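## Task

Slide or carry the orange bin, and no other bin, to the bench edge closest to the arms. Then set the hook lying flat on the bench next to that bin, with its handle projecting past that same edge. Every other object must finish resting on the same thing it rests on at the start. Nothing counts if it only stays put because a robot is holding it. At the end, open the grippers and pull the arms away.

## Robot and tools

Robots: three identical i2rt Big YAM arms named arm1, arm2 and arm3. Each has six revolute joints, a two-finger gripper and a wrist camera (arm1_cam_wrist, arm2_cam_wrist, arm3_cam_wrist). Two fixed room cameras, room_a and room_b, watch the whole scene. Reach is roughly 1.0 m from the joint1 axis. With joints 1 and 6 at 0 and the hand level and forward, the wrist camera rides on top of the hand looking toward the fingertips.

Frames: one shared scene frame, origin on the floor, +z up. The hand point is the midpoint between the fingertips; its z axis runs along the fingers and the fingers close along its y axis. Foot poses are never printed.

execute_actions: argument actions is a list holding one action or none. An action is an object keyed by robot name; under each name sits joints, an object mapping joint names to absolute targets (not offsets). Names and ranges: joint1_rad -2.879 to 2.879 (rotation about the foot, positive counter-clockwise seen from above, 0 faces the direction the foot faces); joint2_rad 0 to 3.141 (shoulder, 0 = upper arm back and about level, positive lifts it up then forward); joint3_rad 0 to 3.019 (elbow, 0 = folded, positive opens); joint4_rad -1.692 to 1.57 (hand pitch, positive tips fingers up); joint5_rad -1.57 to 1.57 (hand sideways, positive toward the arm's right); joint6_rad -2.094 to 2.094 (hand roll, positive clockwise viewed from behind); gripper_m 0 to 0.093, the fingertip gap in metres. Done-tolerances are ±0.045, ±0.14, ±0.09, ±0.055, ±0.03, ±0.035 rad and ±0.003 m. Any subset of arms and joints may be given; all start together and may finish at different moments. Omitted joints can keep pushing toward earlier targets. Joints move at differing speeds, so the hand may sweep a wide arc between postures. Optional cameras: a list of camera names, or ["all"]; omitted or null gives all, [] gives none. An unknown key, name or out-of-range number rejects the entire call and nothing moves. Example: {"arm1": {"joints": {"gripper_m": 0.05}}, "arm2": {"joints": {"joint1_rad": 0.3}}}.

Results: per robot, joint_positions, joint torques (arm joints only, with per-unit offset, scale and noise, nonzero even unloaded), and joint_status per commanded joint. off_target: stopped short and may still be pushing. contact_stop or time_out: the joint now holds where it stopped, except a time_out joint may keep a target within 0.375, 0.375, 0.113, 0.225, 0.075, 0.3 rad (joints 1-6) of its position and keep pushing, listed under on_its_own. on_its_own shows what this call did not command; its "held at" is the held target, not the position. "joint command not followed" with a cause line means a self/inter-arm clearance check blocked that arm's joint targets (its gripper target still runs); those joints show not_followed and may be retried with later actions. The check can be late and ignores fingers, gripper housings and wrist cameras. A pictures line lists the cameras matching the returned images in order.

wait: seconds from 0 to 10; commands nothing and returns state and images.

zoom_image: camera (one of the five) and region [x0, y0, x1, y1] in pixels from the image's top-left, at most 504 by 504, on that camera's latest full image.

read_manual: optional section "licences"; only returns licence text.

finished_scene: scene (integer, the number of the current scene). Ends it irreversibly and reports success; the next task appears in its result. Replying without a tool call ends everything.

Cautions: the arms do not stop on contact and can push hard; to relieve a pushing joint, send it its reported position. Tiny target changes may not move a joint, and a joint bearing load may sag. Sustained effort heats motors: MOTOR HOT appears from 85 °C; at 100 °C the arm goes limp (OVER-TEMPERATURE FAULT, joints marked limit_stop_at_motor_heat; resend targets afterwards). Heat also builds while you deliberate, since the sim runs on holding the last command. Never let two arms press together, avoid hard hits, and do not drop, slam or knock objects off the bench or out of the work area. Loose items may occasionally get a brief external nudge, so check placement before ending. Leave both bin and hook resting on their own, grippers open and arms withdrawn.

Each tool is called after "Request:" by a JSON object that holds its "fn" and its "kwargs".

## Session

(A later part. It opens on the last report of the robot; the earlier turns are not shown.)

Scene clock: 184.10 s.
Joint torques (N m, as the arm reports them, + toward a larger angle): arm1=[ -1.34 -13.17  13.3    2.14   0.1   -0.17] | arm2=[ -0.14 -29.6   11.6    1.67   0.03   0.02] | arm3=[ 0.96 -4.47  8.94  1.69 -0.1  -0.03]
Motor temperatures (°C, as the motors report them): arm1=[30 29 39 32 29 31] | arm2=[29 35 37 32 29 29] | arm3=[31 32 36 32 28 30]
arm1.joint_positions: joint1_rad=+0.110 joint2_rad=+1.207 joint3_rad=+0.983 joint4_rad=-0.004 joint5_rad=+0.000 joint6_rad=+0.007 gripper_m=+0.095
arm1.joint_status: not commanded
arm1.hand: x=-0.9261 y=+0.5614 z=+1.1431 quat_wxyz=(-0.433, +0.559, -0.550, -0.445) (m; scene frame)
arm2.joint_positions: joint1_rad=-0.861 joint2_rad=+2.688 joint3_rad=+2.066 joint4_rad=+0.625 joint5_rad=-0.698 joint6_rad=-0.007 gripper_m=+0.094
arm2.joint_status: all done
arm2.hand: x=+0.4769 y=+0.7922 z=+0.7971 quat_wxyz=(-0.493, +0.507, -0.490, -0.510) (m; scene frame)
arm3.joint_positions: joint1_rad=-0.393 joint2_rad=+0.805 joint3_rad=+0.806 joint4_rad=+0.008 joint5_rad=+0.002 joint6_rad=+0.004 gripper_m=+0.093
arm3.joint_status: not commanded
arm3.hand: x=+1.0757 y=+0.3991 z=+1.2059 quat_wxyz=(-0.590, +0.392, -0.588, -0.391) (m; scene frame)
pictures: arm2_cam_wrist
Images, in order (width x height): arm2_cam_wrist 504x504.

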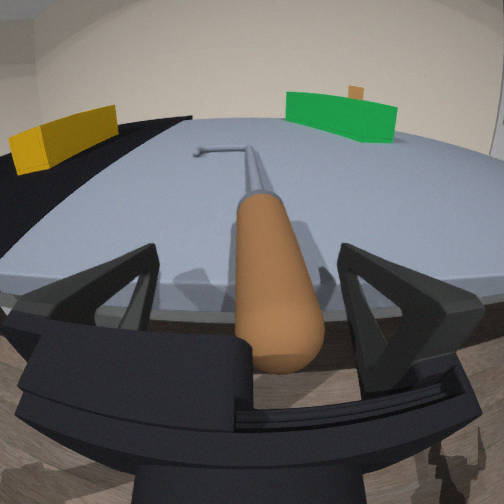

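Request:
{"fn": "execute_actions", "kwargs": {"actions": [{"arm2":{"joints":{"gripper_m":0}}}], "cameras": []}}

Request:
{"fn": "execute_actions", "kwargs": {"actions": [{"arm2":{"joints":{"joint2_rad":2.60}}}], "cameras": ["arm2_cam_wrist","room_a"]}}

Scene clock: 189.40 s.
Joint torques (N m, as the arm reports them, + toward a larger angle): arm1=[ -0.95 -12.93  13.45   2.07   0.11  -0.19] | arm2=[ -0.07 -29.37  11.57   1.6    0.02   0.02] | arm3=[ 0.89 -4.59  8.92  1.69 -0.09 -0.03]
Motor temperatures (°C, as the motors report them): arm1=[30 29 39 32 29 31] | arm2=[29 35 38 32 29 29] | arm3=[31 32 36 32 28 30]
arm1.joint_positions: joint1_rad=+0.110 joint2_rad=+1.207 joint3_rad=+0.983 joint4_rad=-0.004 joint5_rad=+0.000 joint6_rad=+0.007 gripper_m=+0.095
arm1.joint_status: not commanded
arm1.hand: x=-0.9261 y=+0.5614 z=+1.1431 quat_wxyz=(-0.433, +0.559, -0.550, -0.445) (m; scene frame)
arm2.joint_positions: joint1_rad=-0.862 joint2_rad=+2.688 joint3_rad=+2.066 joint4_rad=+0.625 joint5_rad=-0.698 joint6_rad=-0.007 gripper_m=+0.030
arm2.joint_status: gripper_m off_target (ended at +0.030, target +0.000)
arm2.hand: x=+0.4773 y=+0.7921 z=+0.7972 quat_wxyz=(-0.493, +0.506, -0.490, -0.510) (m; scene frame)
arm3.joint_positions: joint1_rad=-0.393 joint2_rad=+0.805 joint3_rad=+0.806 joint4_rad=+0.008 joint5_rad=+0.002 joint6_rad=+0.004 gripper_m=+0.093
arm3.joint_status: not commanded
arm3.hand: x=+1.0757 y=+0.3991 z=+1.2059 quat_wxyz=(-0.590, +0.392, -0.588, -0.391) (m; scene frame)
pictures: none
No camera images: the call's "cameras" was empty. Leave "cameras" out to get every camera's image.

Scene clock: 190.20 s.
Joint torques (N m, as the arm reports them, + toward a larger angle): arm1=[ -1.45 -12.97  13.36   2.11   0.12  -0.15] | arm2=[ -0.15 -36.1   11.68   2.39   0.07   0.02] | arm3=[ 0.98 -4.52  9.    1.75 -0.09 -0.04]
Motor temperatures (°C, as the motors report them): arm1=[30 29 39 32 29 31] | arm2=[29 35 38 32 29 29] | arm3=[31 32 36 32 28 30]
arm1.joint_positions: joint1_rad=+0.110 joint2_rad=+1.207 joint3_rad=+0.983 joint4_rad=-0.004 joint5_rad=+0.000 joint6_rad=+0.007 gripper_m=+0.095
arm1.joint_status: not commanded
arm1.hand: x=-0.9261 y=+0.5614 z=+1.1431 quat_wxyz=(-0.433, +0.559, -0.550, -0.445) (m; scene frame)
arm2.joint_positions: joint1_rad=-0.862 joint2_rad=+2.665 joint3_rad=+2.066 joint4_rad=+0.606 joint5_rad=-0.699 joint6_rad=-0.007 gripper_m=+0.030
arm2.joint_status: all done
arm2.hand: x=+0.4789 y=+0.7940 z=+0.8140 quat_wxyz=(-0.494, +0.507, -0.488, -0.511) (m; scene frame)
arm3.joint_positions: joint1_rad=-0.393 joint2_rad=+0.805 joint3_rad=+0.806 joint4_rad=+0.008 joint5_rad=+0.002 joint6_rad=+0.004 gripper_m=+0.093
arm3.joint_status: not commanded
arm3.hand: x=+1.0757 y=+0.3991 z=+1.2059 quat_wxyz=(-0.590, +0.392, -0.588, -0.391) (m; scene frame)
pictures: arm2_cam_wrist, room_a
Images, in order (width x height): arm2_cam_wrist 504x504, room_a 504x504.

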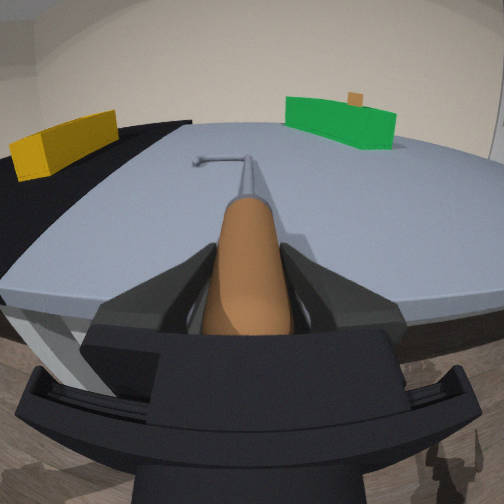

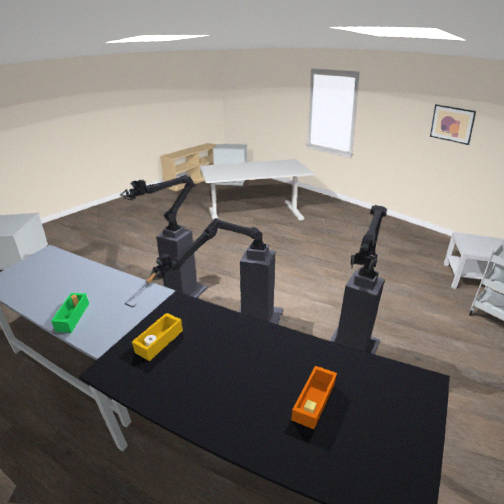

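Request:
{"fn": "execute_actions", "kwargs": {"actions": [{"arm2":{"joints":{"joint2_rad":2.58,"joint6_rad":1.57}}}], "cameras": []}}

Request:
{"fn": "execute_actions", "kwargs": {"actions": [{"arm2":{"joints":{"joint2_rad":2.40}},"arm1":{"joints":{"joint1_rad":0.4,"joint2_rad":0.8,"joint3_rad":0.7}}}], "cameras": ["arm2_cam_wrist","room_a"]}}

Scene clock: 199.80 s.
Joint torques (N m, as the arm reports them, + toward a larger angle): arm1=[ -1.32 -13.26  13.37   2.11   0.16  -0.2 ] | arm2=[ -0.38 -36.77  11.75   2.77   0.1    0.03] | arm3=[ 0.84 -4.55  8.98  1.69 -0.1  -0.04]
Motor temperatures (°C, as the motors report them): arm1=[30 29 39 32 29 31] | arm2=[29 37 38 32 29 29] | arm3=[31 32 36 32 28 30]
arm1.joint_positions: joint1_rad=+0.110 joint2_rad=+1.207 joint3_rad=+0.983 joint4_rad=-0.004 joint5_rad=+0.000 joint6_rad=+0.007 gripper_m=+0.095
arm1.joint_status: not commanded
arm1.hand: x=-0.9261 y=+0.5614 z=+1.1431 quat_wxyz=(-0.433, +0.559, -0.550, -0.445) (m; scene frame)
arm2.joint_positions: joint1_rad=-0.862 joint2_rad=+2.652 joint3_rad=+2.066 joint4_rad=+0.599 joint5_rad=-0.700 joint6_rad=+1.550 gripper_m=+0.030
arm2.joint_status: all done
arm2.hand: x=+0.4795 y=+0.7950 z=+0.8241 quat_wxyz=(+0.006, +0.020, -0.701, -0.712) (m; scene frame)
arm3.joint_positions: joint1_rad=-0.393 joint2_rad=+0.805 joint3_rad=+0.806 joint4_rad=+0.008 joint5_rad=+0.002 joint6_rad=+0.004 gripper_m=+0.093
arm3.joint_status: not commanded
arm3.hand: x=+1.0757 y=+0.3991 z=+1.2059 quat_wxyz=(-0.590, +0.392, -0.588, -0.391) (m; scene frame)
pictures: none
No camera images: the call's "cameras" was empty. Leave "cameras" out to get every camera's image.

Scene clock: 201.27 s.
Joint torques (N m, as the arm reports them, + toward a larger angle): arm1=[-0.7  -4.98 12.01  1.92  0.18 -0.17] | arm2=[ -0.11 -33.96  12.34   3.03   0.26   0.05] | arm3=[ 0.92 -4.45  8.98  1.79 -0.09 -0.05]
Motor temperatures (°C, as the motors report them): arm1=[30 29 39 32 29 31] | arm2=[29 37 39 32 29 29] | arm3=[31 32 36 32 28 30]
arm1.joint_positions: joint1_rad=+0.403 joint2_rad=+0.791 joint3_rad=+0.699 joint4_rad=-0.004 joint5_rad=-0.001 joint6_rad=+0.007 gripper_m=+0.095
arm1.joint_status: all done
arm1.hand: x=-1.0470 y=+0.4068 z=+1.1642 quat_wxyz=(-0.392, +0.599, -0.436, -0.545) (m; scene frame)
arm2.joint_positions: joint1_rad=-0.862 joint2_rad=+2.447 joint3_rad=+2.066 joint4_rad=+0.591 joint5_rad=-0.702 joint6_rad=+1.551 gripper_m=+0.030
arm2.joint_status: all done
arm2.hand: x=+0.4809 y=+0.7943 z=+1.0053 quat_wxyz=(-0.038, +0.063, -0.643, -0.762) (m; scene frame)
arm3.joint_positions: joint1_rad=-0.393 joint2_rad=+0.805 joint3_rad=+0.806 joint4_rad=+0.008 joint5_rad=+0.002 joint6_rad=+0.004 gripper_m=+0.093
arm3.joint_status: not commanded
arm3.hand: x=+1.0757 y=+0.3991 z=+1.2059 quat_wxyz=(-0.590, +0.392, -0.588, -0.391) (m; scene frame)
pictures: arm2_cam_wrist, room_a
Images, in order (width x height): arm2_cam_wrist 504x504, room_a 504x504.

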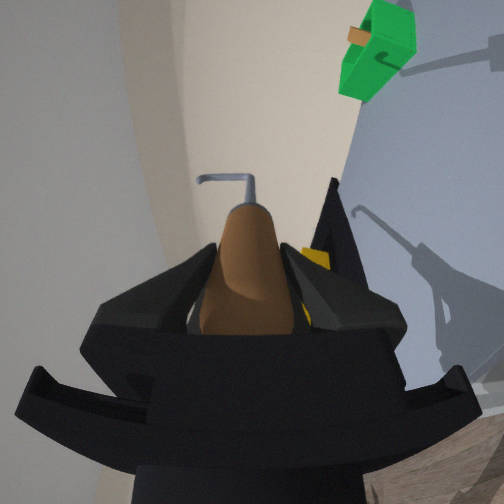

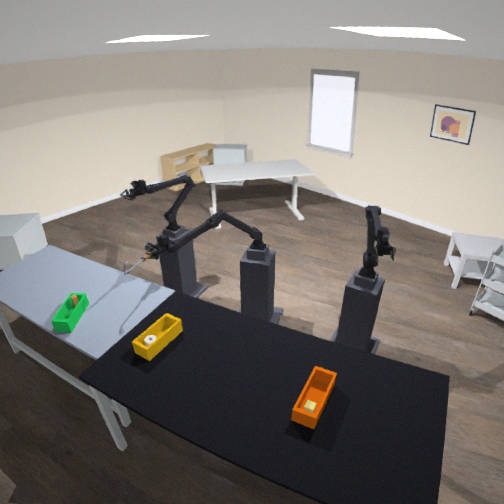

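Request:
{"fn": "execute_actions", "kwargs": {"actions": [{"arm2":{"joints":{"joint1_rad":0.443,"joint3_rad":2.01,"joint4_rad":0.69,"joint5_rad":0.644}}}], "cameras": ["arm2_cam_wrist","room_a"]}}

Scene clock: 208.63 s.
Joint torques (N m, as the arm reports them, + toward a larger angle): arm1=[-0.44 -4.8  12.12  2.2   0.15 -0.16] | arm2=[ -0.48 -34.89  10.88   3.8   -0.03   0.02] | arm3=[ 1.01 -4.51  8.93  1.67 -0.08 -0.04]
Motor temperatures (°C, as the motors report them): arm1=[30 29 39 32 29 31] | arm2=[29 38 39 32 30 29] | arm3=[31 31 36 32 28 30]
arm1.joint_positions: joint1_rad=+0.403 joint2_rad=+0.791 joint3_rad=+0.699 joint4_rad=-0.004 joint5_rad=-0.001 joint6_rad=+0.007 gripper_m=+0.095
arm1.joint_status: not commanded
arm1.hand: x=-1.0470 y=+0.4068 z=+1.1642 quat_wxyz=(-0.392, +0.599, -0.436, -0.545) (m; scene frame)
arm2.joint_positions: joint1_rad=+0.443 joint2_rad=+2.459 joint3_rad=+1.968 joint4_rad=+0.642 joint5_rad=+0.646 joint6_rad=+1.554 gripper_m=+0.030
arm2.joint_status: all done
arm2.hand: x=-0.4512 y=+0.7956 z=+0.9605 quat_wxyz=(+0.027, -0.032, -0.661, -0.749) (m; scene frame)
arm3.joint_positions: joint1_rad=-0.393 joint2_rad=+0.805 joint3_rad=+0.806 joint4_rad=+0.008 joint5_rad=+0.002 joint6_rad=+0.004 gripper_m=+0.093
arm3.joint_status: not commanded
arm3.hand: x=+1.0757 y=+0.3991 z=+1.2059 quat_wxyz=(-0.590, +0.392, -0.588, -0.391) (m; scene frame)
pictures: arm2_cam_wrist, room_a
Images, in order (width x height): arm2_cam_wrist 504x504, room_a 504x504.

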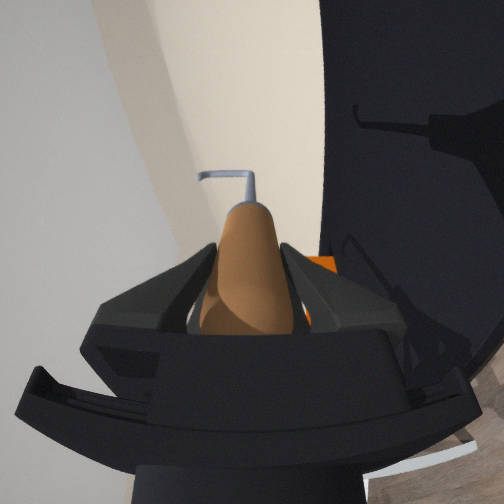

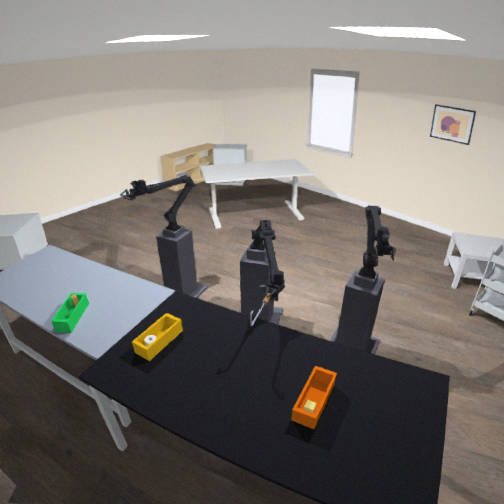

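Request:
{"fn": "execute_actions", "kwargs": {"actions": [{"arm2":{"joints":{"joint2_rad":2.56,"joint6_rad":0}}}], "cameras": ["arm2_cam_wrist"]}}

Scene clock: 214.63 s.
Joint torques (N m, as the arm reports them, + toward a larger angle): arm1=[-0.57 -4.69 11.94  2.    0.17 -0.24] | arm2=[ -0.7  -34.13  10.79   2.56   0.19  -0.17] | arm3=[ 0.73 -4.36  8.88  1.68 -0.09 -0.04]
Motor temperatures (°C, as the motors report them): arm1=[30 29 39 32 29 31] | arm2=[29 38 39 32 30 29] | arm3=[31 31 36 32 28 30]
arm1.joint_positions: joint1_rad=+0.403 joint2_rad=+0.791 joint3_rad=+0.699 joint4_rad=-0.004 joint5_rad=-0.001 joint6_rad=+0.007 gripper_m=+0.095
arm1.joint_status: not commanded
arm1.hand: x=-1.0470 y=+0.4068 z=+1.1642 quat_wxyz=(-0.392, +0.599, -0.436, -0.545) (m; scene frame)
arm2.joint_positions: joint1_rad=+0.445 joint2_rad=+2.611 joint3_rad=+1.961 joint4_rad=+0.672 joint5_rad=+0.641 joint6_rad=+0.012 gripper_m=+0.030
arm2.joint_status: all done
arm2.hand: x=-0.4515 y=+0.7902 z=+0.8294 quat_wxyz=(-0.496, +0.486, -0.503, -0.514) (m; scene frame)
arm3.joint_positions: joint1_rad=-0.393 joint2_rad=+0.805 joint3_rad=+0.806 joint4_rad=+0.008 joint5_rad=+0.002 joint6_rad=+0.004 gripper_m=+0.093
arm3.joint_status: not commanded
arm3.hand: x=+1.0757 y=+0.3991 z=+1.2059 quat_wxyz=(-0.590, +0.392, -0.588, -0.391) (m; scene frame)
pictures: arm2_cam_wrist
Images, in order (width x height): arm2_cam_wrist 504x504.

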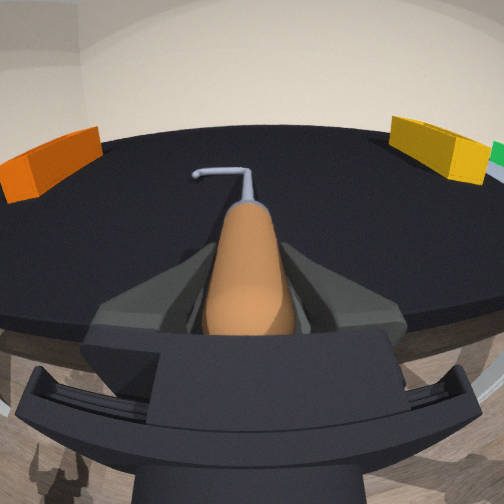

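Request:
{"fn": "execute_actions", "kwargs": {"actions": [{"arm2":{"joints":{"joint2_rad":2.615}}}], "cameras": ["arm2_cam_wrist"]}}

Scene clock: 218.60 s.
Joint torques (N m, as the arm reports them, + toward a larger angle): arm1=[-0.93 -4.83 12.01  1.95  0.14 -0.18] | arm2=[ -0.72 -29.27  10.72   2.56   0.19  -0.15] | arm3=[ 1.05 -4.35  8.92  1.73 -0.11 -0.03]
Motor temperatures (°C, as the motors report them): arm1=[30 29 39 32 29 31] | arm2=[29 38 39 32 30 29] | arm3=[31 31 36 32 28 30]
arm1.joint_positions: joint1_rad=+0.403 joint2_rad=+0.791 joint3_rad=+0.699 joint4_rad=-0.004 joint5_rad=-0.001 joint6_rad=+0.007 gripper_m=+0.095
arm1.joint_status: not commanded
arm1.hand: x=-1.0470 y=+0.4068 z=+1.1642 quat_wxyz=(-0.392, +0.599, -0.436, -0.545) (m; scene frame)
arm2.joint_positions: joint1_rad=+0.445 joint2_rad=+2.617 joint3_rad=+1.961 joint4_rad=+0.673 joint5_rad=+0.641 joint6_rad=+0.011 gripper_m=+0.030
arm2.joint_status: all done
arm2.hand: x=-0.4513 y=+0.7898 z=+0.8244 quat_wxyz=(-0.496, +0.488, -0.503, -0.513) (m; scene frame)
arm3.joint_positions: joint1_rad=-0.393 joint2_rad=+0.805 joint3_rad=+0.806 joint4_rad=+0.008 joint5_rad=+0.002 joint6_rad=+0.004 gripper_m=+0.093
arm3.joint_status: not commanded
arm3.hand: x=+1.0757 y=+0.3991 z=+1.2059 quat_wxyz=(-0.590, +0.392, -0.588, -0.391) (m; scene frame)
pictures: arm2_cam_wrist
Images, in order (width x height): arm2_cam_wrist 504x504.

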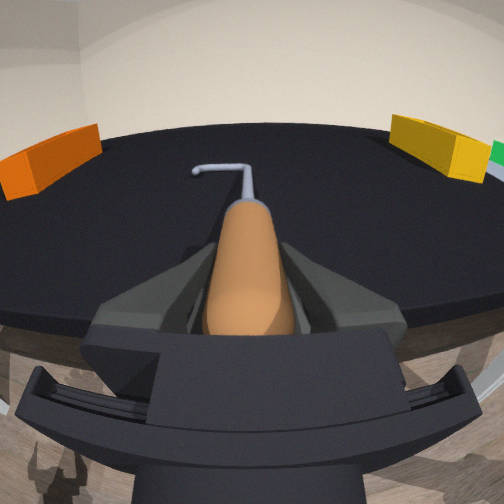

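Friction band; continue.

Request:
{"fn": "execute_actions", "kwargs": {"actions": [{"arm2":{"joints":{"joint2_rad":2.648}}}], "cameras": ["arm2_cam_wrist"]}}

Scene clock: 221.60 s.
Joint torques (N m, as the arm reports them, + toward a larger angle): arm1=[-0.76 -5.13 12.05  2.06  0.15 -0.2 ] | arm2=[ -0.69 -29.1   10.57   2.16   0.25  -0.13] | arm3=[ 1.06 -4.7   8.94  1.73 -0.08 -0.05]
Motor temperatures (°C, as the motors report them): arm1=[30 29 39 32 29 31] | arm2=[29 38 39 32 30 29] | arm3=[31 31 36 32 28 30]
arm1.joint_positions: joint1_rad=+0.403 joint2_rad=+0.791 joint3_rad=+0.699 joint4_rad=-0.004 joint5_rad=-0.001 joint6_rad=+0.007 gripper_m=+0.095
arm1.joint_status: not commanded
arm1.hand: x=-1.0470 y=+0.4068 z=+1.1642 quat_wxyz=(-0.392, +0.599, -0.436, -0.545) (m; scene frame)
arm2.joint_positions: joint1_rad=+0.445 joint2_rad=+2.652 joint3_rad=+1.962 joint4_rad=+0.682 joint5_rad=+0.640 joint6_rad=+0.010 gripper_m=+0.030
arm2.joint_status: all done
arm2.hand: x=-0.4495 y=+0.7869 z=+0.7964 quat_wxyz=(-0.495, +0.498, -0.504, -0.504) (m; scene frame)
arm3.joint_positions: joint1_rad=-0.393 joint2_rad=+0.805 joint3_rad=+0.806 joint4_rad=+0.008 joint5_rad=+0.002 joint6_rad=+0.004 gripper_m=+0.093
arm3.joint_status: not commanded
arm3.hand: x=+1.0757 y=+0.3991 z=+1.2059 quat_wxyz=(-0.590, +0.392, -0.588, -0.391) (m; scene frame)
pictures: arm2_cam_wrist
Images, in order (width x height): arm2_cam_wrist 504x504.

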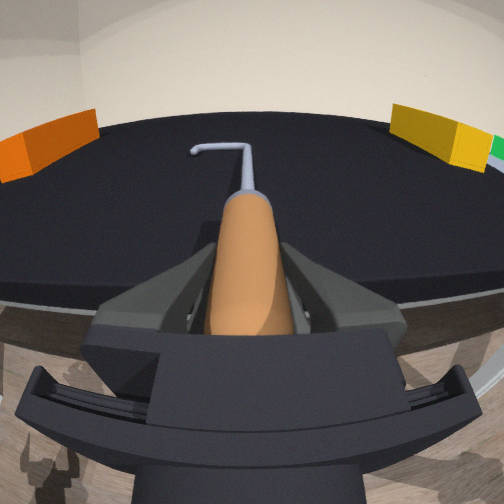

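Request:
{"fn": "execute_actions", "kwargs": {"actions": [{"arm2":{"joints":{"gripper_m":0.093}}}], "cameras": []}}

Request:
{"fn": "execute_actions", "kwargs": {"actions": [{"arm2":{"joints":{"joint2_rad":2.4}}}], "cameras": []}}

Request:
{"fn": "execute_actions", "kwargs": {"actions": [{"arm2":{"joints":{"joint1_rad":-0.5,"joint2_rad":0.8,"joint3_rad":0.8,"joint4_rad":0,"joint5_rad":0}}}], "cameras": []}}

Request:
{"fn": "execute_actions", "kwargs": {"actions": [{"arm1":{"joints":{"joint1_rad":-0.554,"joint2_rad":2.55,"joint3_rad":2.10,"joint4_rad":0.625,"joint5_rad":-0.642,"joint6_rad":0}}}], "cameras": ["arm1_cam_wrist"]}}

Scene clock: 232.20 s.
Joint torques (N m, as the arm reports them, + toward a larger angle): arm1=[-1.06 -4.91 12.    2.22  0.18 -0.2 ] | arm2=[ -0.67 -29.6   10.54   2.19   0.18  -0.13] | arm3=[ 1.18 -4.59  8.94  1.8  -0.1  -0.05]
Motor temperatures (°C, as the motors report them): arm1=[30 29 39 32 29 31] | arm2=[29 38 39 32 30 29] | arm3=[31 31 36 32 28 30]
arm1.joint_positions: joint1_rad=+0.403 joint2_rad=+0.791 joint3_rad=+0.699 joint4_rad=-0.004 joint5_rad=-0.001 joint6_rad=+0.007 gripper_m=+0.095
arm1.joint_status: not commanded
arm1.hand: x=-1.0470 y=+0.4068 z=+1.1642 quat_wxyz=(-0.392, +0.599, -0.436, -0.545) (m; scene frame)
arm2.joint_positions: joint1_rad=+0.445 joint2_rad=+2.652 joint3_rad=+1.962 joint4_rad=+0.682 joint5_rad=+0.642 joint6_rad=+0.009 gripper_m=+0.093
arm2.joint_status: all done
arm2.hand: x=-0.4491 y=+0.7869 z=+0.7964 quat_wxyz=(-0.496, +0.497, -0.504, -0.503) (m; scene frame)
arm3.joint_positions: joint1_rad=-0.393 joint2_rad=+0.805 joint3_rad=+0.806 joint4_rad=+0.008 joint5_rad=+0.002 joint6_rad=+0.004 gripper_m=+0.093
arm3.joint_status: not commanded
arm3.hand: x=+1.0757 y=+0.3991 z=+1.2059 quat_wxyz=(-0.590, +0.392, -0.588, -0.391) (m; scene frame)
pictures: none
No camera images: the call's "cameras" was empty. Leave "cameras" out to get every camera's image.

Scene clock: 233.67 s.
Joint torques (N m, as the arm reports them, + toward a larger angle): arm1=[-0.53 -4.92 12.01  2.11  0.16 -0.22] | arm2=[ -0.78 -29.55   9.61   1.89   0.05  -0.15] | arm3=[ 1.06 -4.62  9.    1.73 -0.09 -0.06]
Motor temperatures (°C, as the motors report them): arm1=[30 29 39 32 29 31] | arm2=[29 38 39 32 30 29] | arm3=[31 31 36 32 28 30]
arm1.joint_positions: joint1_rad=+0.403 joint2_rad=+0.791 joint3_rad=+0.699 joint4_rad=-0.004 joint5_rad=-0.001 joint6_rad=+0.007 gripper_m=+0.095
arm1.joint_status: not commanded
arm1.hand: x=-1.0470 y=+0.4068 z=+1.1642 quat_wxyz=(-0.392, +0.599, -0.436, -0.545) (m; scene frame)
arm2.joint_positions: joint1_rad=+0.445 joint2_rad=+2.408 joint3_rad=+1.991 joint4_rad=+0.686 joint5_rad=+0.642 joint6_rad=+0.009 gripper_m=+0.093
arm2.joint_status: all done
arm2.hand: x=-0.4515 y=+0.7922 z=+1.0277 quat_wxyz=(-0.505, +0.396, -0.485, -0.595) (m; scene frame)
arm3.joint_positions: joint1_rad=-0.393 joint2_rad=+0.805 joint3_rad=+0.806 joint4_rad=+0.008 joint5_rad=+0.002 joint6_rad=+0.004 gripper_m=+0.093
arm3.joint_status: not commanded
arm3.hand: x=+1.0757 y=+0.3991 z=+1.2059 quat_wxyz=(-0.590, +0.392, -0.588, -0.391) (m; scene frame)
pictures: none
No camera images: the call's "cameras" was empty. Leave "cameras" out to get every camera's image.

Scene clock: 235.50 s.
Joint torques (N m, as the arm reports them, + toward a larger angle): arm1=[-0.42 -5.09 11.99  2.08  0.19 -0.19] | arm2=[-0.96 -5.27  9.92  1.7   0.07 -0.1 ] | arm3=[ 0.91 -4.43  8.94  1.75 -0.12 -0.04]
Motor temperatures (°C, as the motors report them): arm1=[30 29 39 32 29 31] | arm2=[29 38 39 32 30 29] | arm3=[31 31 36 32 28 30]
arm1.joint_positions: joint1_rad=+0.403 joint2_rad=+0.791 joint3_rad=+0.699 joint4_rad=-0.004 joint5_rad=-0.001 joint6_rad=+0.007 gripper_m=+0.095
arm1.joint_status: not commanded
arm1.hand: x=-1.0470 y=+0.4068 z=+1.1642 quat_wxyz=(-0.392, +0.599, -0.436, -0.545) (m; scene frame)
arm2.joint_positions: joint1_rad=-0.496 joint2_rad=+0.798 joint3_rad=+0.790 joint4_rad=+0.005 joint5_rad=+0.001 joint6_rad=+0.005 gripper_m=+0.093
arm2.joint_status: all done
arm2.hand: x=+0.1363 y=+0.4219 z=+1.2308 quat_wxyz=(-0.565, +0.416, -0.573, -0.424) (m; scene frame)
arm3.joint_positions: joint1_rad=-0.393 joint2_rad=+0.805 joint3_rad=+0.806 joint4_rad=+0.008 joint5_rad=+0.002 joint6_rad=+0.004 gripper_m=+0.093
arm3.joint_status: not commanded
arm3.hand: x=+1.0757 y=+0.3991 z=+1.2059 quat_wxyz=(-0.590, +0.392, -0.588, -0.391) (m; scene frame)
pictures: none
No camera images: the call's "cameras" was empty. Leave "cameras" out to get every camera's image.

Scene clock: 237.73 s.
Joint torques (N m, as the arm reports them, + toward a larger angle): arm1=[ -0.31 -32.45  14.67   2.09   0.08  -0.15] | arm2=[-0.97 -5.38  9.86  1.78  0.07 -0.1 ] | arm3=[ 1.05 -4.76  8.89  1.68 -0.08 -0.05]
Motor temperatures (°C, as the motors report them): arm1=[30 29 39 32 29 31] | arm2=[29 37 39 32 30 29] | arm3=[31 31 36 32 28 30]
arm1.joint_positions: joint1_rad=-0.555 joint2_rad=+2.564 joint3_rad=+2.052 joint4_rad=+0.616 joint5_rad=-0.641 joint6_rad=+0.006 gripper_m=+0.095
arm1.joint_status: all done
arm1.hand: x=-0.4445 y=+0.7964 z=+0.8911 quat_wxyz=(-0.534, +0.493, -0.465, -0.505) (m; scene frame)
arm2.joint_positions: joint1_rad=-0.496 joint2_rad=+0.798 joint3_rad=+0.790 joint4_rad=+0.005 joint5_rad=+0.001 joint6_rad=+0.005 gripper_m=+0.093
arm2.joint_status: not commanded
arm2.hand: x=+0.1363 y=+0.4219 z=+1.2308 quat_wxyz=(-0.565, +0.416, -0.573, -0.424) (m; scene frame)
arm3.joint_positions: joint1_rad=-0.393 joint2_rad=+0.805 joint3_rad=+0.806 joint4_rad=+0.008 joint5_rad=+0.002 joint6_rad=+0.004 gripper_m=+0.093
arm3.joint_status: not commanded
arm3.hand: x=+1.0757 y=+0.3991 z=+1.2059 quat_wxyz=(-0.590, +0.392, -0.588, -0.391) (m; scene frame)
pictures: arm1_cam_wrist
Images, in order (width x height): arm1_cam_wrist 504x504.

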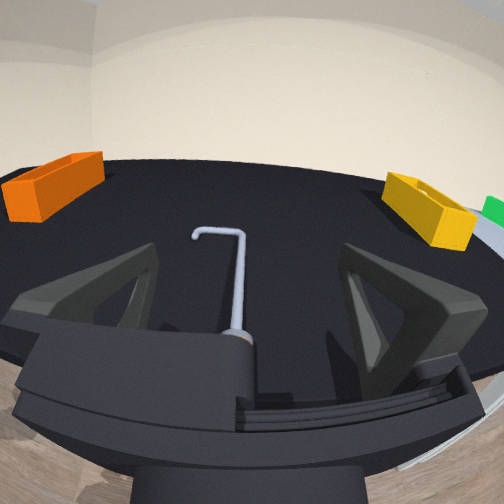

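Request:
{"fn": "execute_actions", "kwargs": {"actions": [{"arm1":{"joints":{"joint2_rad":2.655}}}], "cameras": ["arm1_cam_wrist"]}}

Scene clock: 243.33 s.
Joint torques (N m, as the arm reports them, + toward a larger angle): arm1=[ -0.09 -31.72  13.51   2.18   0.09  -0.2 ] | arm2=[-0.98 -5.28  9.87  1.74  0.08 -0.1 ] | arm3=[ 1.   -4.59  9.01  1.66 -0.09 -0.05]
Motor temperatures (°C, as the motors report them): arm1=[30 30 40 32 29 31] | arm2=[29 36 39 32 29 29] | arm3=[31 31 36 32 28 30]
arm1.joint_positions: joint1_rad=-0.555 joint2_rad=+2.657 joint3_rad=+2.063 joint4_rad=+0.616 joint5_rad=-0.641 joint6_rad=+0.006 gripper_m=+0.095
arm1.joint_status: all done
arm1.hand: x=-0.4461 y=+0.7939 z=+0.8135 quat_wxyz=(-0.506, +0.498, -0.494, -0.501) (m; scene frame)
arm2.joint_positions: joint1_rad=-0.496 joint2_rad=+0.798 joint3_rad=+0.790 joint4_rad=+0.005 joint5_rad=+0.001 joint6_rad=+0.005 gripper_m=+0.093
arm2.joint_status: not commanded
arm2.hand: x=+0.1363 y=+0.4219 z=+1.2308 quat_wxyz=(-0.565, +0.416, -0.573, -0.424) (m; scene frame)
arm3.joint_positions: joint1_rad=-0.393 joint2_rad=+0.805 joint3_rad=+0.806 joint4_rad=+0.008 joint5_rad=+0.002 joint6_rad=+0.004 gripper_m=+0.093
arm3.joint_status: not commanded
arm3.hand: x=+1.0757 y=+0.3991 z=+1.2059 quat_wxyz=(-0.590, +0.392, -0.588, -0.391) (m; scene frame)
pictures: arm1_cam_wrist
Images, in order (width x height): arm1_cam_wrist 504x504.

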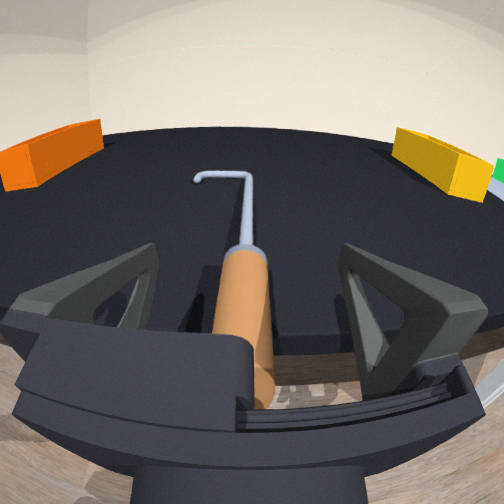

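Request:
{"fn": "execute_actions", "kwargs": {"actions": [{"arm1":{"joints":{"joint2_rad":2.665,"joint3_rad":2.03,"joint4_rad":0.65}}}], "cameras": ["arm1_cam_wrist"]}}

Scene clock: 247.97 s.
Joint torques (N m, as the arm reports them, + toward a larger angle): arm1=[ -1.01 -30.78  10.54   2.31   0.09  -0.19] | arm2=[-0.93 -5.35  9.83  1.8   0.07 -0.1 ] | arm3=[ 0.89 -4.71  8.93  1.71 -0.09 -0.07]
Motor temperatures (°C, as the motors report them): arm1=[30 31 40 32 29 31] | arm2=[29 36 39 32 29 29] | arm3=[31 31 36 32 28 30]
arm1.joint_positions: joint1_rad=-0.555 joint2_rad=+2.657 joint3_rad=+2.025 joint4_rad=+0.636 joint5_rad=-0.641 joint6_rad=+0.006 gripper_m=+0.095
arm1.joint_status: all done
arm1.hand: x=-0.4510 y=+0.7873 z=+0.7981 quat_wxyz=(-0.500, +0.499, -0.500, -0.500) (m; scene frame)
arm2.joint_positions: joint1_rad=-0.496 joint2_rad=+0.798 joint3_rad=+0.790 joint4_rad=+0.005 joint5_rad=+0.001 joint6_rad=+0.005 gripper_m=+0.093
arm2.joint_status: not commanded
arm2.hand: x=+0.1363 y=+0.4219 z=+1.2308 quat_wxyz=(-0.565, +0.416, -0.573, -0.424) (m; scene frame)
arm3.joint_positions: joint1_rad=-0.393 joint2_rad=+0.805 joint3_rad=+0.806 joint4_rad=+0.008 joint5_rad=+0.002 joint6_rad=+0.004 gripper_m=+0.093
arm3.joint_status: not commanded
arm3.hand: x=+1.0757 y=+0.3991 z=+1.2059 quat_wxyz=(-0.590, +0.392, -0.588, -0.391) (m; scene frame)
pictures: arm1_cam_wrist
Images, in order (width x height): arm1_cam_wrist 504x504.

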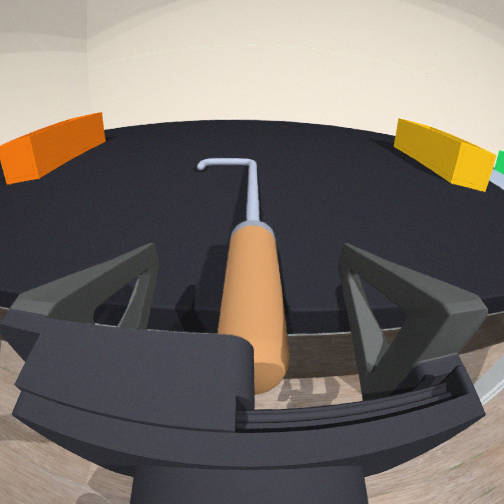

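Request:
{"fn": "execute_actions", "kwargs": {"actions": [{"arm1":{"joints":{"joint2_rad":2.682}}}], "cameras": ["arm1_cam_wrist"]}}

Scene clock: 252.23 s.
Joint torques (N m, as the arm reports them, + toward a larger angle): arm1=[  0.1  -29.61  10.38   2.34   0.05  -0.23] | arm2=[-1.1  -5.34  9.85  1.77  0.07 -0.1 ] | arm3=[ 1.06 -4.45  8.94  1.71 -0.08 -0.02]
Motor temperatures (°C, as the motors report them): arm1=[30 31 39 32 29 31] | arm2=[29 35 39 32 29 29] | arm3=[31 31 36 32 28 30]
arm1.joint_positions: joint1_rad=-0.555 joint2_rad=+2.657 joint3_rad=+2.025 joint4_rad=+0.636 joint5_rad=-0.641 joint6_rad=+0.006 gripper_m=+0.095
arm1.joint_status: all done
arm1.hand: x=-0.4510 y=+0.7872 z=+0.7975 quat_wxyz=(-0.500, +0.499, -0.500, -0.500) (m; scene frame)
arm2.joint_positions: joint1_rad=-0.496 joint2_rad=+0.798 joint3_rad=+0.790 joint4_rad=+0.005 joint5_rad=+0.001 joint6_rad=+0.005 gripper_m=+0.093
arm2.joint_status: not commanded
arm2.hand: x=+0.1363 y=+0.4219 z=+1.2308 quat_wxyz=(-0.565, +0.416, -0.573, -0.424) (m; scene frame)
arm3.joint_positions: joint1_rad=-0.393 joint2_rad=+0.805 joint3_rad=+0.806 joint4_rad=+0.008 joint5_rad=+0.002 joint6_rad=+0.004 gripper_m=+0.093
arm3.joint_status: not commanded
arm3.hand: x=+1.0757 y=+0.3991 z=+1.2059 quat_wxyz=(-0.590, +0.392, -0.588, -0.391) (m; scene frame)
pictures: arm1_cam_wrist
Images, in order (width x height): arm1_cam_wrist 504x504.

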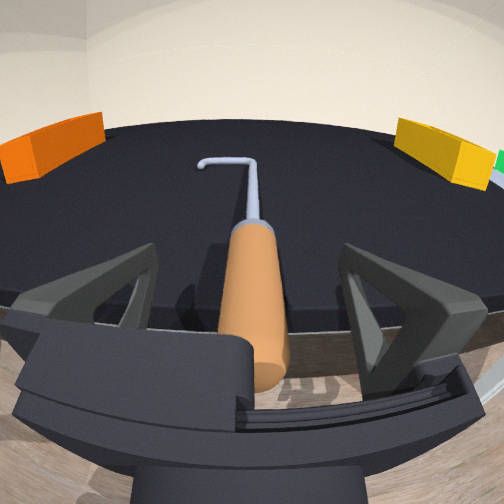

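Sticky; use q3.

Request:
{"fn": "execute_actions", "kwargs": {"actions": [{"arm1":{"joints":{"joint3_rad":1.995,"joint4_rad":0.67}}}], "cameras": ["arm1_cam_wrist"]}}

Scene clock: 263.60 s.
Joint torques (N m, as the arm reports them, + toward a larger angle): arm1=[ -0.42 -29.8    9.84   2.46   0.01  -0.21] | arm2=[-0.99 -5.29  9.84  1.76  0.08 -0.1 ] | arm3=[ 0.83 -4.48  9.01  1.69 -0.09 -0.04]
Motor temperatures (°C, as the motors report them): arm1=[30 32 39 32 29 31] | arm2=[29 35 39 32 29 29] | arm3=[31 31 37 32 28 30]
arm1.joint_positions: joint1_rad=-0.555 joint2_rad=+2.665 joint3_rad=+1.993 joint4_rad=+0.653 joint5_rad=-0.641 joint6_rad=+0.006 gripper_m=+0.095
arm1.joint_status: all done
arm1.hand: x=-0.4560 y=+0.7805 z=+0.7781 quat_wxyz=(-0.492, +0.500, -0.508, -0.499) (m; scene frame)
arm2.joint_positions: joint1_rad=-0.496 joint2_rad=+0.798 joint3_rad=+0.790 joint4_rad=+0.005 joint5_rad=+0.001 joint6_rad=+0.005 gripper_m=+0.093
arm2.joint_status: not commanded
arm2.hand: x=+0.1363 y=+0.4219 z=+1.2308 quat_wxyz=(-0.565, +0.416, -0.573, -0.424) (m; scene frame)
arm3.joint_positions: joint1_rad=-0.393 joint2_rad=+0.805 joint3_rad=+0.806 joint4_rad=+0.008 joint5_rad=+0.002 joint6_rad=+0.004 gripper_m=+0.093
arm3.joint_status: not commanded
arm3.hand: x=+1.0757 y=+0.3991 z=+1.2059 quat_wxyz=(-0.590, +0.392, -0.588, -0.391) (m; scene frame)
pictures: arm1_cam_wrist
Images, in order (width x height): arm1_cam_wrist 504x504.

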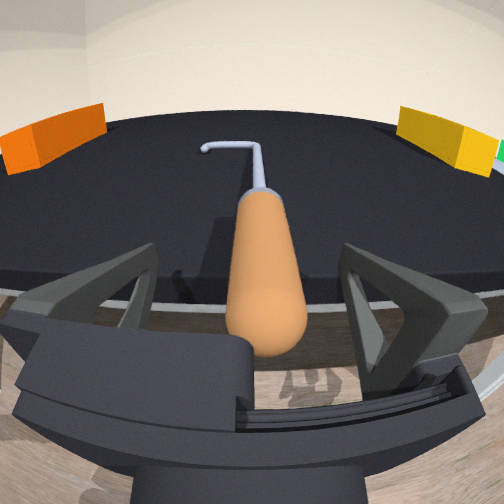

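Request:
{"fn": "execute_actions", "kwargs": {"actions": [{"arm1":{"joints":{"gripper_m":0}}}], "cameras": []}}

Request:
{"fn": "execute_actions", "kwargs": {"actions": [{"arm1":{"joints":{"joint2_rad":2.56,"joint6_rad":-0.7}}}], "cameras": ["arm1_cam_wrist"]}}

Scene clock: 271.00 s.
Joint torques (N m, as the arm reports them, + toward a larger angle): arm1=[ -0.56 -29.69   9.96   2.21   0.    -0.18] | arm2=[-1.03 -5.39  9.86  1.79  0.06 -0.11] | arm3=[ 0.96 -4.84  8.96  1.73 -0.11 -0.04]
Motor temperatures (°C, as the motors report them): arm1=[30 32 38 32 29 31] | arm2=[29 35 39 32 29 29] | arm3=[31 31 37 32 28 30]
arm1.joint_positions: joint1_rad=-0.555 joint2_rad=+2.665 joint3_rad=+1.993 joint4_rad=+0.654 joint5_rad=-0.640 joint6_rad=+0.006 gripper_m=+0.031
arm1.joint_status: gripper_m off_target (ended at +0.031, target +0.000)
arm1.hand: x=-0.4559 y=+0.7805 z=+0.7781 quat_wxyz=(-0.493, +0.500, -0.508, -0.499) (m; scene frame)
arm2.joint_positions: joint1_rad=-0.496 joint2_rad=+0.798 joint3_rad=+0.790 joint4_rad=+0.005 joint5_rad=+0.001 joint6_rad=+0.005 gripper_m=+0.093
arm2.joint_status: not commanded
arm2.hand: x=+0.1363 y=+0.4219 z=+1.2308 quat_wxyz=(-0.565, +0.416, -0.573, -0.424) (m; scene frame)
arm3.joint_positions: joint1_rad=-0.393 joint2_rad=+0.805 joint3_rad=+0.806 joint4_rad=+0.008 joint5_rad=+0.002 joint6_rad=+0.004 gripper_m=+0.093
arm3.joint_status: not commanded
arm3.hand: x=+1.0757 y=+0.3991 z=+1.2059 quat_wxyz=(-0.590, +0.392, -0.588, -0.391) (m; scene frame)
pictures: none
No camera images: the call's "cameras" was empty. Leave "cameras" out to get every camera's image.

Scene clock: 272.67 s.
Joint torques (N m, as the arm reports them, + toward a larger angle): arm1=[ -0.63 -35.35  11.71   2.33   0.21  -0.23] | arm2=[-0.95 -5.39  9.88  1.75  0.07 -0.1 ] | arm3=[ 1.02 -4.56  8.97  1.7  -0.1  -0.05]
Motor temperatures (°C, as the motors report them): arm1=[30 32 38 32 29 31] | arm2=[29 34 39 32 29 29] | arm3=[31 31 37 32 28 30]
arm1.joint_positions: joint1_rad=-0.555 joint2_rad=+2.602 joint3_rad=+1.975 joint4_rad=+0.654 joint5_rad=-0.645 joint6_rad=-0.680 gripper_m=+0.031
arm1.joint_status: all done
arm1.hand: x=-0.4552 y=+0.7826 z=+0.8245 quat_wxyz=(-0.647, +0.635, -0.295, -0.303) (m; scene frame)
arm2.joint_positions: joint1_rad=-0.496 joint2_rad=+0.798 joint3_rad=+0.790 joint4_rad=+0.005 joint5_rad=+0.001 joint6_rad=+0.005 gripper_m=+0.093
arm2.joint_status: not commanded
arm2.hand: x=+0.1363 y=+0.4219 z=+1.2308 quat_wxyz=(-0.565, +0.416, -0.573, -0.424) (m; scene frame)
arm3.joint_positions: joint1_rad=-0.393 joint2_rad=+0.805 joint3_rad=+0.806 joint4_rad=+0.008 joint5_rad=+0.002 joint6_rad=+0.004 gripper_m=+0.093
arm3.joint_status: not commanded
arm3.hand: x=+1.0757 y=+0.3991 z=+1.2059 quat_wxyz=(-0.590, +0.392, -0.588, -0.391) (m; scene frame)
pictures: arm1_cam_wrist
Images, in order (width x height): arm1_cam_wrist 504x504.

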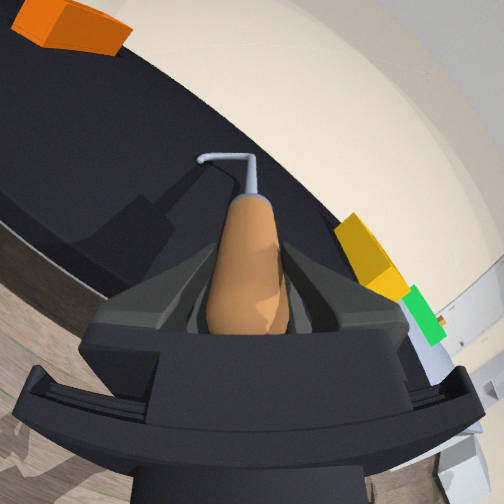

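Works well.

Request:
{"fn": "execute_actions", "kwargs": {"actions": [{"arm1":{"joints":{"joint2_rad":2.535,"joint6_rad":-1.58}}}], "cameras": ["arm1_cam_wrist"]}}

Scene clock: 279.53 s.
Joint torques (N m, as the arm reports them, + toward a larger angle): arm1=[ -0.77 -36.66  12.16   2.59   0.23  -0.21] | arm2=[-0.95 -5.29  9.83  1.73  0.07 -0.1 ] | arm3=[ 0.84 -4.55  8.92  1.68 -0.09 -0.05]
Motor temperatures (°C, as the motors report them): arm1=[30 33 39 32 29 31] | arm2=[29 34 39 32 29 29] | arm3=[31 31 37 32 28 30]
arm1.joint_positions: joint1_rad=-0.555 joint2_rad=+2.589 joint3_rad=+1.971 joint4_rad=+0.647 joint5_rad=-0.644 joint6_rad=-1.564 gripper_m=+0.031
arm1.joint_status: all done
arm1.hand: x=-0.4551 y=+0.7826 z=+0.8314 quat_wxyz=(-0.714, +0.700, +0.005, +0.004) (m; scene frame)
arm2.joint_positions: joint1_rad=-0.496 joint2_rad=+0.798 joint3_rad=+0.790 joint4_rad=+0.005 joint5_rad=+0.001 joint6_rad=+0.005 gripper_m=+0.093
arm2.joint_status: not commanded
arm2.hand: x=+0.1363 y=+0.4219 z=+1.2308 quat_wxyz=(-0.565, +0.416, -0.573, -0.424) (m; scene frame)
arm3.joint_positions: joint1_rad=-0.393 joint2_rad=+0.805 joint3_rad=+0.806 joint4_rad=+0.008 joint5_rad=+0.002 joint6_rad=+0.004 gripper_m=+0.093
arm3.joint_status: not commanded
arm3.hand: x=+1.0757 y=+0.3991 z=+1.2059 quat_wxyz=(-0.590, +0.392, -0.588, -0.391) (m; scene frame)
pictures: arm1_cam_wrist
Images, in order (width x height): arm1_cam_wrist 504x504.

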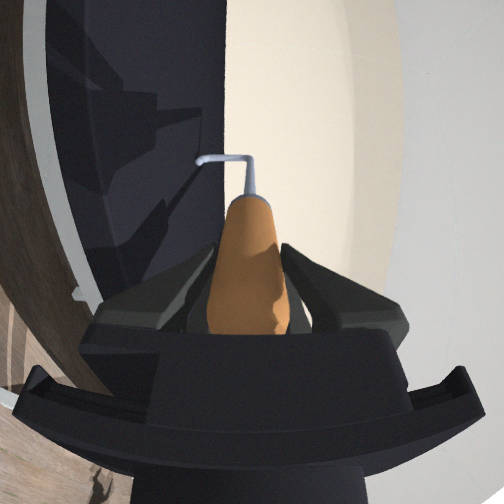

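Request:
{"fn": "execute_actions", "kwargs": {"actions": [{"arm1":{"joints":{"joint2_rad":2.32}}}], "cameras": []}}

Request:
{"fn": "execute_actions", "kwargs": {"actions": [{"arm1":{"joints":{"joint1_rad":0.115,"joint2_rad":2.17,"joint3_rad":1.66,"joint4_rad":0.62,"joint5_rad":0}}}], "cameras": ["arm1_cam_wrist","room_a","room_b"]}}

Request:
{"fn": "zoom_image", "kwargs": {"camera": "room_a", "region": [250, 260, 450, 440]}}

Scene clock: 290.00 s.
Joint torques (N m, as the arm reports them, + toward a larger angle): arm1=[ -1.07 -33.79  15.57   2.5    0.42  -0.17] | arm2=[-0.89 -5.43  9.83  1.74  0.08 -0.11] | arm3=[ 0.7  -4.52  8.94  1.69 -0.09 -0.05]
Motor temperatures (°C, as the motors report them): arm1=[30 34 39 32 29 31] | arm2=[29 34 39 32 29 29] | arm3=[31 31 37 32 28 30]
arm1.joint_positions: joint1_rad=-0.555 joint2_rad=+2.350 joint3_rad=+1.944 joint4_rad=+0.642 joint5_rad=-0.645 joint6_rad=-1.565 gripper_m=+0.031
arm1.joint_status: all done
arm1.hand: x=-0.4615 y=+0.7754 z=+1.0266 quat_wxyz=(-0.768, +0.636, +0.050, +0.047) (m; scene frame)
arm2.joint_positions: joint1_rad=-0.496 joint2_rad=+0.798 joint3_rad=+0.790 joint4_rad=+0.005 joint5_rad=+0.001 joint6_rad=+0.005 gripper_m=+0.093
arm2.joint_status: not commanded
arm2.hand: x=+0.1363 y=+0.4219 z=+1.2308 quat_wxyz=(-0.565, +0.416, -0.573, -0.424) (m; scene frame)
arm3.joint_positions: joint1_rad=-0.393 joint2_rad=+0.805 joint3_rad=+0.806 joint4_rad=+0.008 joint5_rad=+0.002 joint6_rad=+0.004 gripper_m=+0.093
arm3.joint_status: not commanded
arm3.hand: x=+1.0757 y=+0.3991 z=+1.2059 quat_wxyz=(-0.590, +0.392, -0.588, -0.391) (m; scene frame)
pictures: none
No camera images: the call's "cameras" was empty. Leave "cameras" out to get every camera's image.

Scene clock: 292.43 s.
Joint torques (N m, as the arm reports them, + toward a larger angle): arm1=[ -0.02 -32.74  13.39   3.38   0.11   0.02] | arm2=[-0.9  -5.28  9.83  1.78  0.08 -0.11] | arm3=[ 0.86 -4.52  8.99  1.67 -0.11 -0.05]
Motor temperatures (°C, as the motors report them): arm1=[30 34 39 32 29 31] | arm2=[29 34 39 32 29 29] | arm3=[31 31 37 32 28 30]
arm1.joint_positions: joint1_rad=+0.118 joint2_rad=+2.221 joint3_rad=+1.627 joint4_rad=+0.579 joint5_rad=+0.000 joint6_rad=-1.588 gripper_m=+0.031
arm1.joint_status: all done
arm1.hand: x=-0.9403 y=+0.8656 z=+0.9481 quat_wxyz=(-0.701, +0.713, +0.018, -0.004) (m; scene frame)
arm2.joint_positions: joint1_rad=-0.496 joint2_rad=+0.798 joint3_rad=+0.790 joint4_rad=+0.005 joint5_rad=+0.001 joint6_rad=+0.005 gripper_m=+0.093
arm2.joint_status: not commanded
arm2.hand: x=+0.1363 y=+0.4219 z=+1.2308 quat_wxyz=(-0.565, +0.416, -0.573, -0.424) (m; scene frame)
arm3.joint_positions: joint1_rad=-0.393 joint2_rad=+0.805 joint3_rad=+0.806 joint4_rad=+0.008 joint5_rad=+0.002 joint6_rad=+0.004 gripper_m=+0.093
arm3.joint_status: not commanded
arm3.hand: x=+1.0757 y=+0.3991 z=+1.2059 quat_wxyz=(-0.590, +0.392, -0.588, -0.391) (m; scene frame)
pictures: arm1_cam_wrist, room_a, room_b
Images, in order (width x height): arm1_cam_wrist 504x504, room_a 504x504, room_b 504x504.

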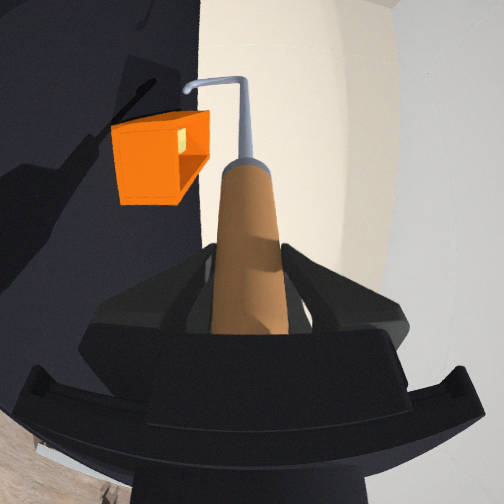

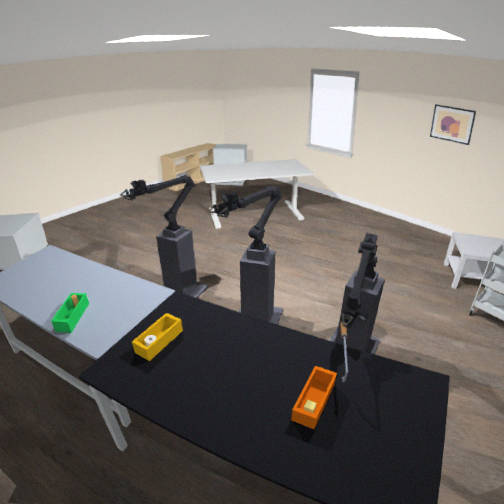

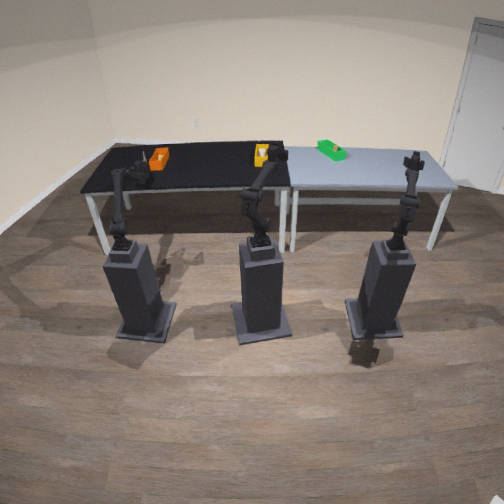

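Region (250, 260, 450, 440) of room_a's 504x504 image, scaled by 2.520, with more detail than that image has; it fills the top 454 rows of this view, and the rest is white.

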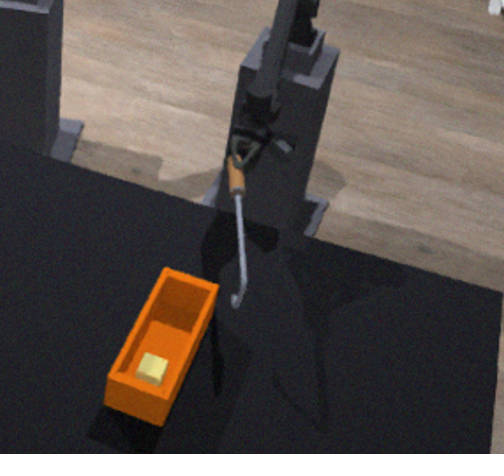

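Request:
{"fn": "execute_actions", "kwargs": {"actions": [{"arm1":{"joints":{"joint1_rad":0.15,"joint5_rad":0.33}}}], "cameras": ["arm1_cam_wrist","room_a","room_b"]}}

Request:
{"fn": "zoom_image", "kwargs": {"camera": "room_a", "region": [250, 260, 450, 440]}}

Scene clock: 299.13 s.
Joint torques (N m, as the arm reports them, + toward a larger angle): arm1=[ -0.43 -32.93  13.19   3.46   0.15   0.02] | arm2=[-1.07 -5.39  9.81  1.79  0.07 -0.1 ] | arm3=[ 0.67 -4.41  9.    1.71 -0.07 -0.05]
Motor temperatures (°C, as the motors report them): arm1=[30 34 40 32 29 31] | arm2=[29 34 39 32 29 29] | arm3=[31 31 37 32 28 30]
arm1.joint_positions: joint1_rad=+0.149 joint2_rad=+2.221 joint3_rad=+1.627 joint4_rad=+0.579 joint5_rad=+0.330 joint6_rad=-1.588 gripper_m=+0.031
arm1.joint_status: all done
arm1.hand: x=-0.9109 y=+0.8586 z=+0.9483 quat_wxyz=(-0.694, +0.707, -0.086, +0.102) (m; scene frame)
arm2.joint_positions: joint1_rad=-0.496 joint2_rad=+0.798 joint3_rad=+0.790 joint4_rad=+0.005 joint5_rad=+0.001 joint6_rad=+0.005 gripper_m=+0.093
arm2.joint_status: not commanded
arm2.hand: x=+0.1363 y=+0.4219 z=+1.2308 quat_wxyz=(-0.565, +0.416, -0.573, -0.424) (m; scene frame)
arm3.joint_positions: joint1_rad=-0.393 joint2_rad=+0.805 joint3_rad=+0.806 joint4_rad=+0.008 joint5_rad=+0.002 joint6_rad=+0.004 gripper_m=+0.093
arm3.joint_status: not commanded
arm3.hand: x=+1.0757 y=+0.3991 z=+1.2059 quat_wxyz=(-0.590, +0.392, -0.588, -0.391) (m; scene frame)
pictures: arm1_cam_wrist, room_a, room_b
Images, in order (width x height): arm1_cam_wrist 504x504, room_a 504x504, room_b 504x504.

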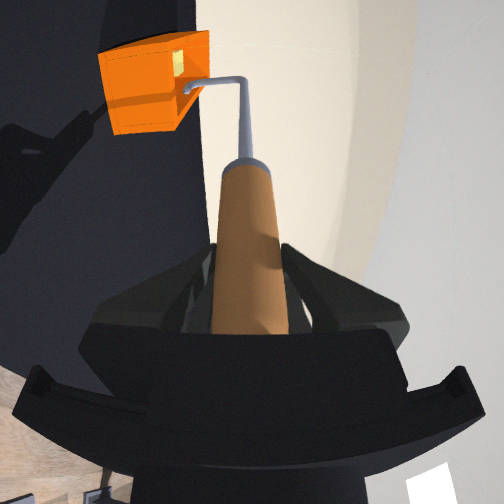

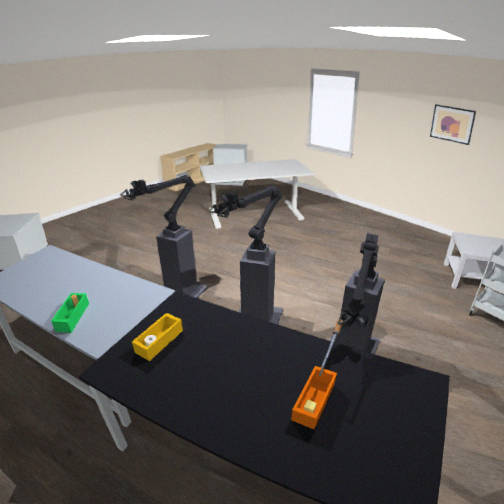

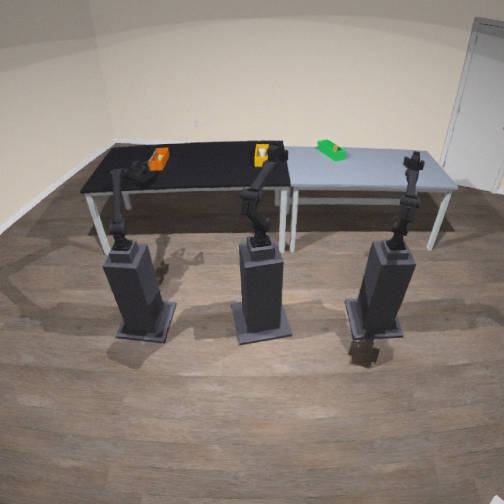

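Region (250, 260, 450, 440) of room_a's 504x504 image, scaled by 2.520, with more detail than that image has; it fills the top 454 rows of this view, and the rest is white.

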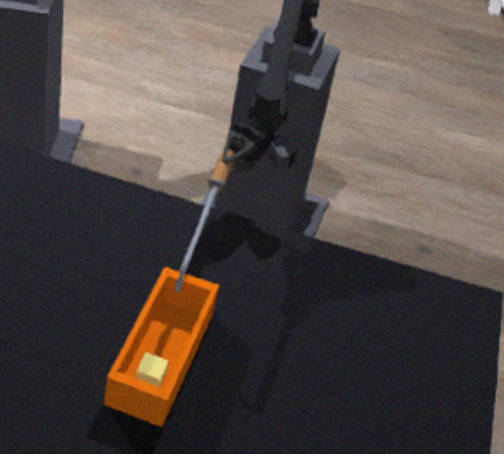

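Request:
{"fn": "execute_actions", "kwargs": {"actions": [{"arm1":{"joints":{"joint2_rad":2.28}}}], "cameras": ["arm1_cam_wrist","room_a"]}}

Request:
{"fn": "zoom_image", "kwargs": {"camera": "room_a", "region": [270, 310, 390, 430]}}

Scene clock: 309.43 s.
Joint torques (N m, as the arm reports them, + toward a larger angle): arm1=[ -0.32 -31.31  12.68   2.43   0.13  -0.03] | arm2=[-0.98 -5.41  9.83  1.76  0.07 -0.1 ] | arm3=[ 1.06 -4.37  9.02  1.75 -0.08 -0.07]
Motor temperatures (°C, as the motors report them): arm1=[30 35 40 32 29 31] | arm2=[29 34 39 32 29 29] | arm3=[31 31 37 32 28 30]
arm1.joint_positions: joint1_rad=+0.149 joint2_rad=+2.309 joint3_rad=+1.626 joint4_rad=+0.600 joint5_rad=+0.330 joint6_rad=-1.581 gripper_m=+0.031
arm1.joint_status: all done
arm1.hand: x=-0.9108 y=+0.8593 z=+0.8792 quat_wxyz=(-0.670, +0.730, -0.084, +0.104) (m; scene frame)
arm2.joint_positions: joint1_rad=-0.496 joint2_rad=+0.798 joint3_rad=+0.790 joint4_rad=+0.005 joint5_rad=+0.001 joint6_rad=+0.005 gripper_m=+0.093
arm2.joint_status: not commanded
arm2.hand: x=+0.1363 y=+0.4219 z=+1.2308 quat_wxyz=(-0.565, +0.416, -0.573, -0.424) (m; scene frame)
arm3.joint_positions: joint1_rad=-0.393 joint2_rad=+0.805 joint3_rad=+0.806 joint4_rad=+0.008 joint5_rad=+0.002 joint6_rad=+0.004 gripper_m=+0.093
arm3.joint_status: not commanded
arm3.hand: x=+1.0757 y=+0.3991 z=+1.2059 quat_wxyz=(-0.590, +0.392, -0.588, -0.391) (m; scene frame)
pictures: arm1_cam_wrist, room_a
Images, in order (width x height): arm1_cam_wrist 504x504, room_a 504x504.

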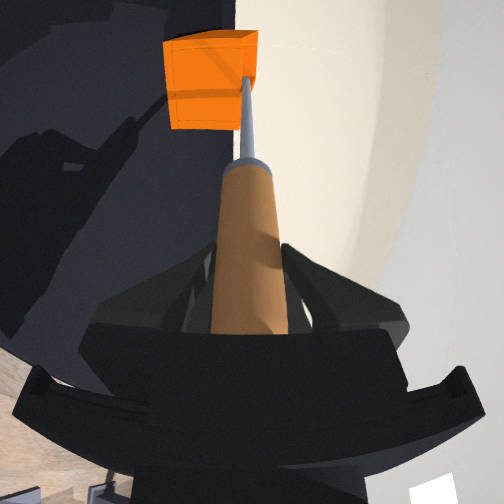

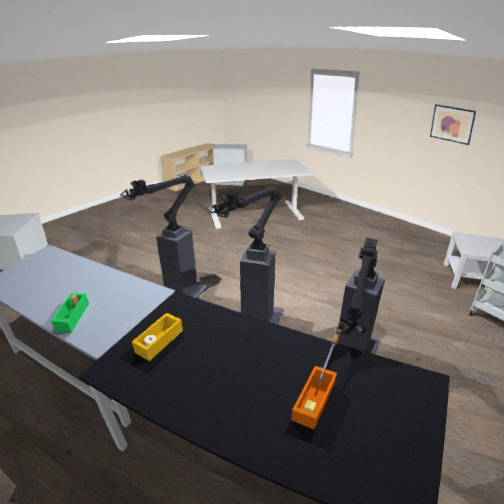

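Region (270, 310, 390, 430) of room_a's 504x504 image, scaled by 4.200, with more detail than that image has.

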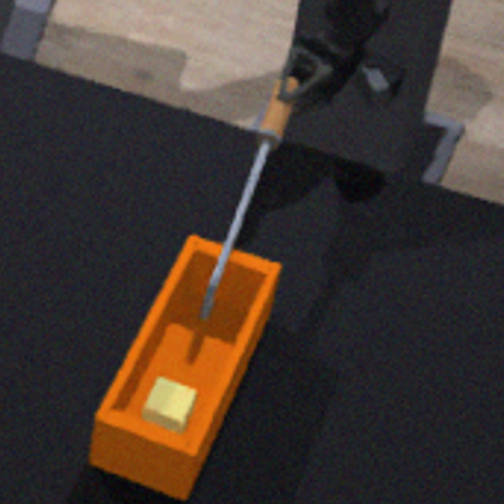

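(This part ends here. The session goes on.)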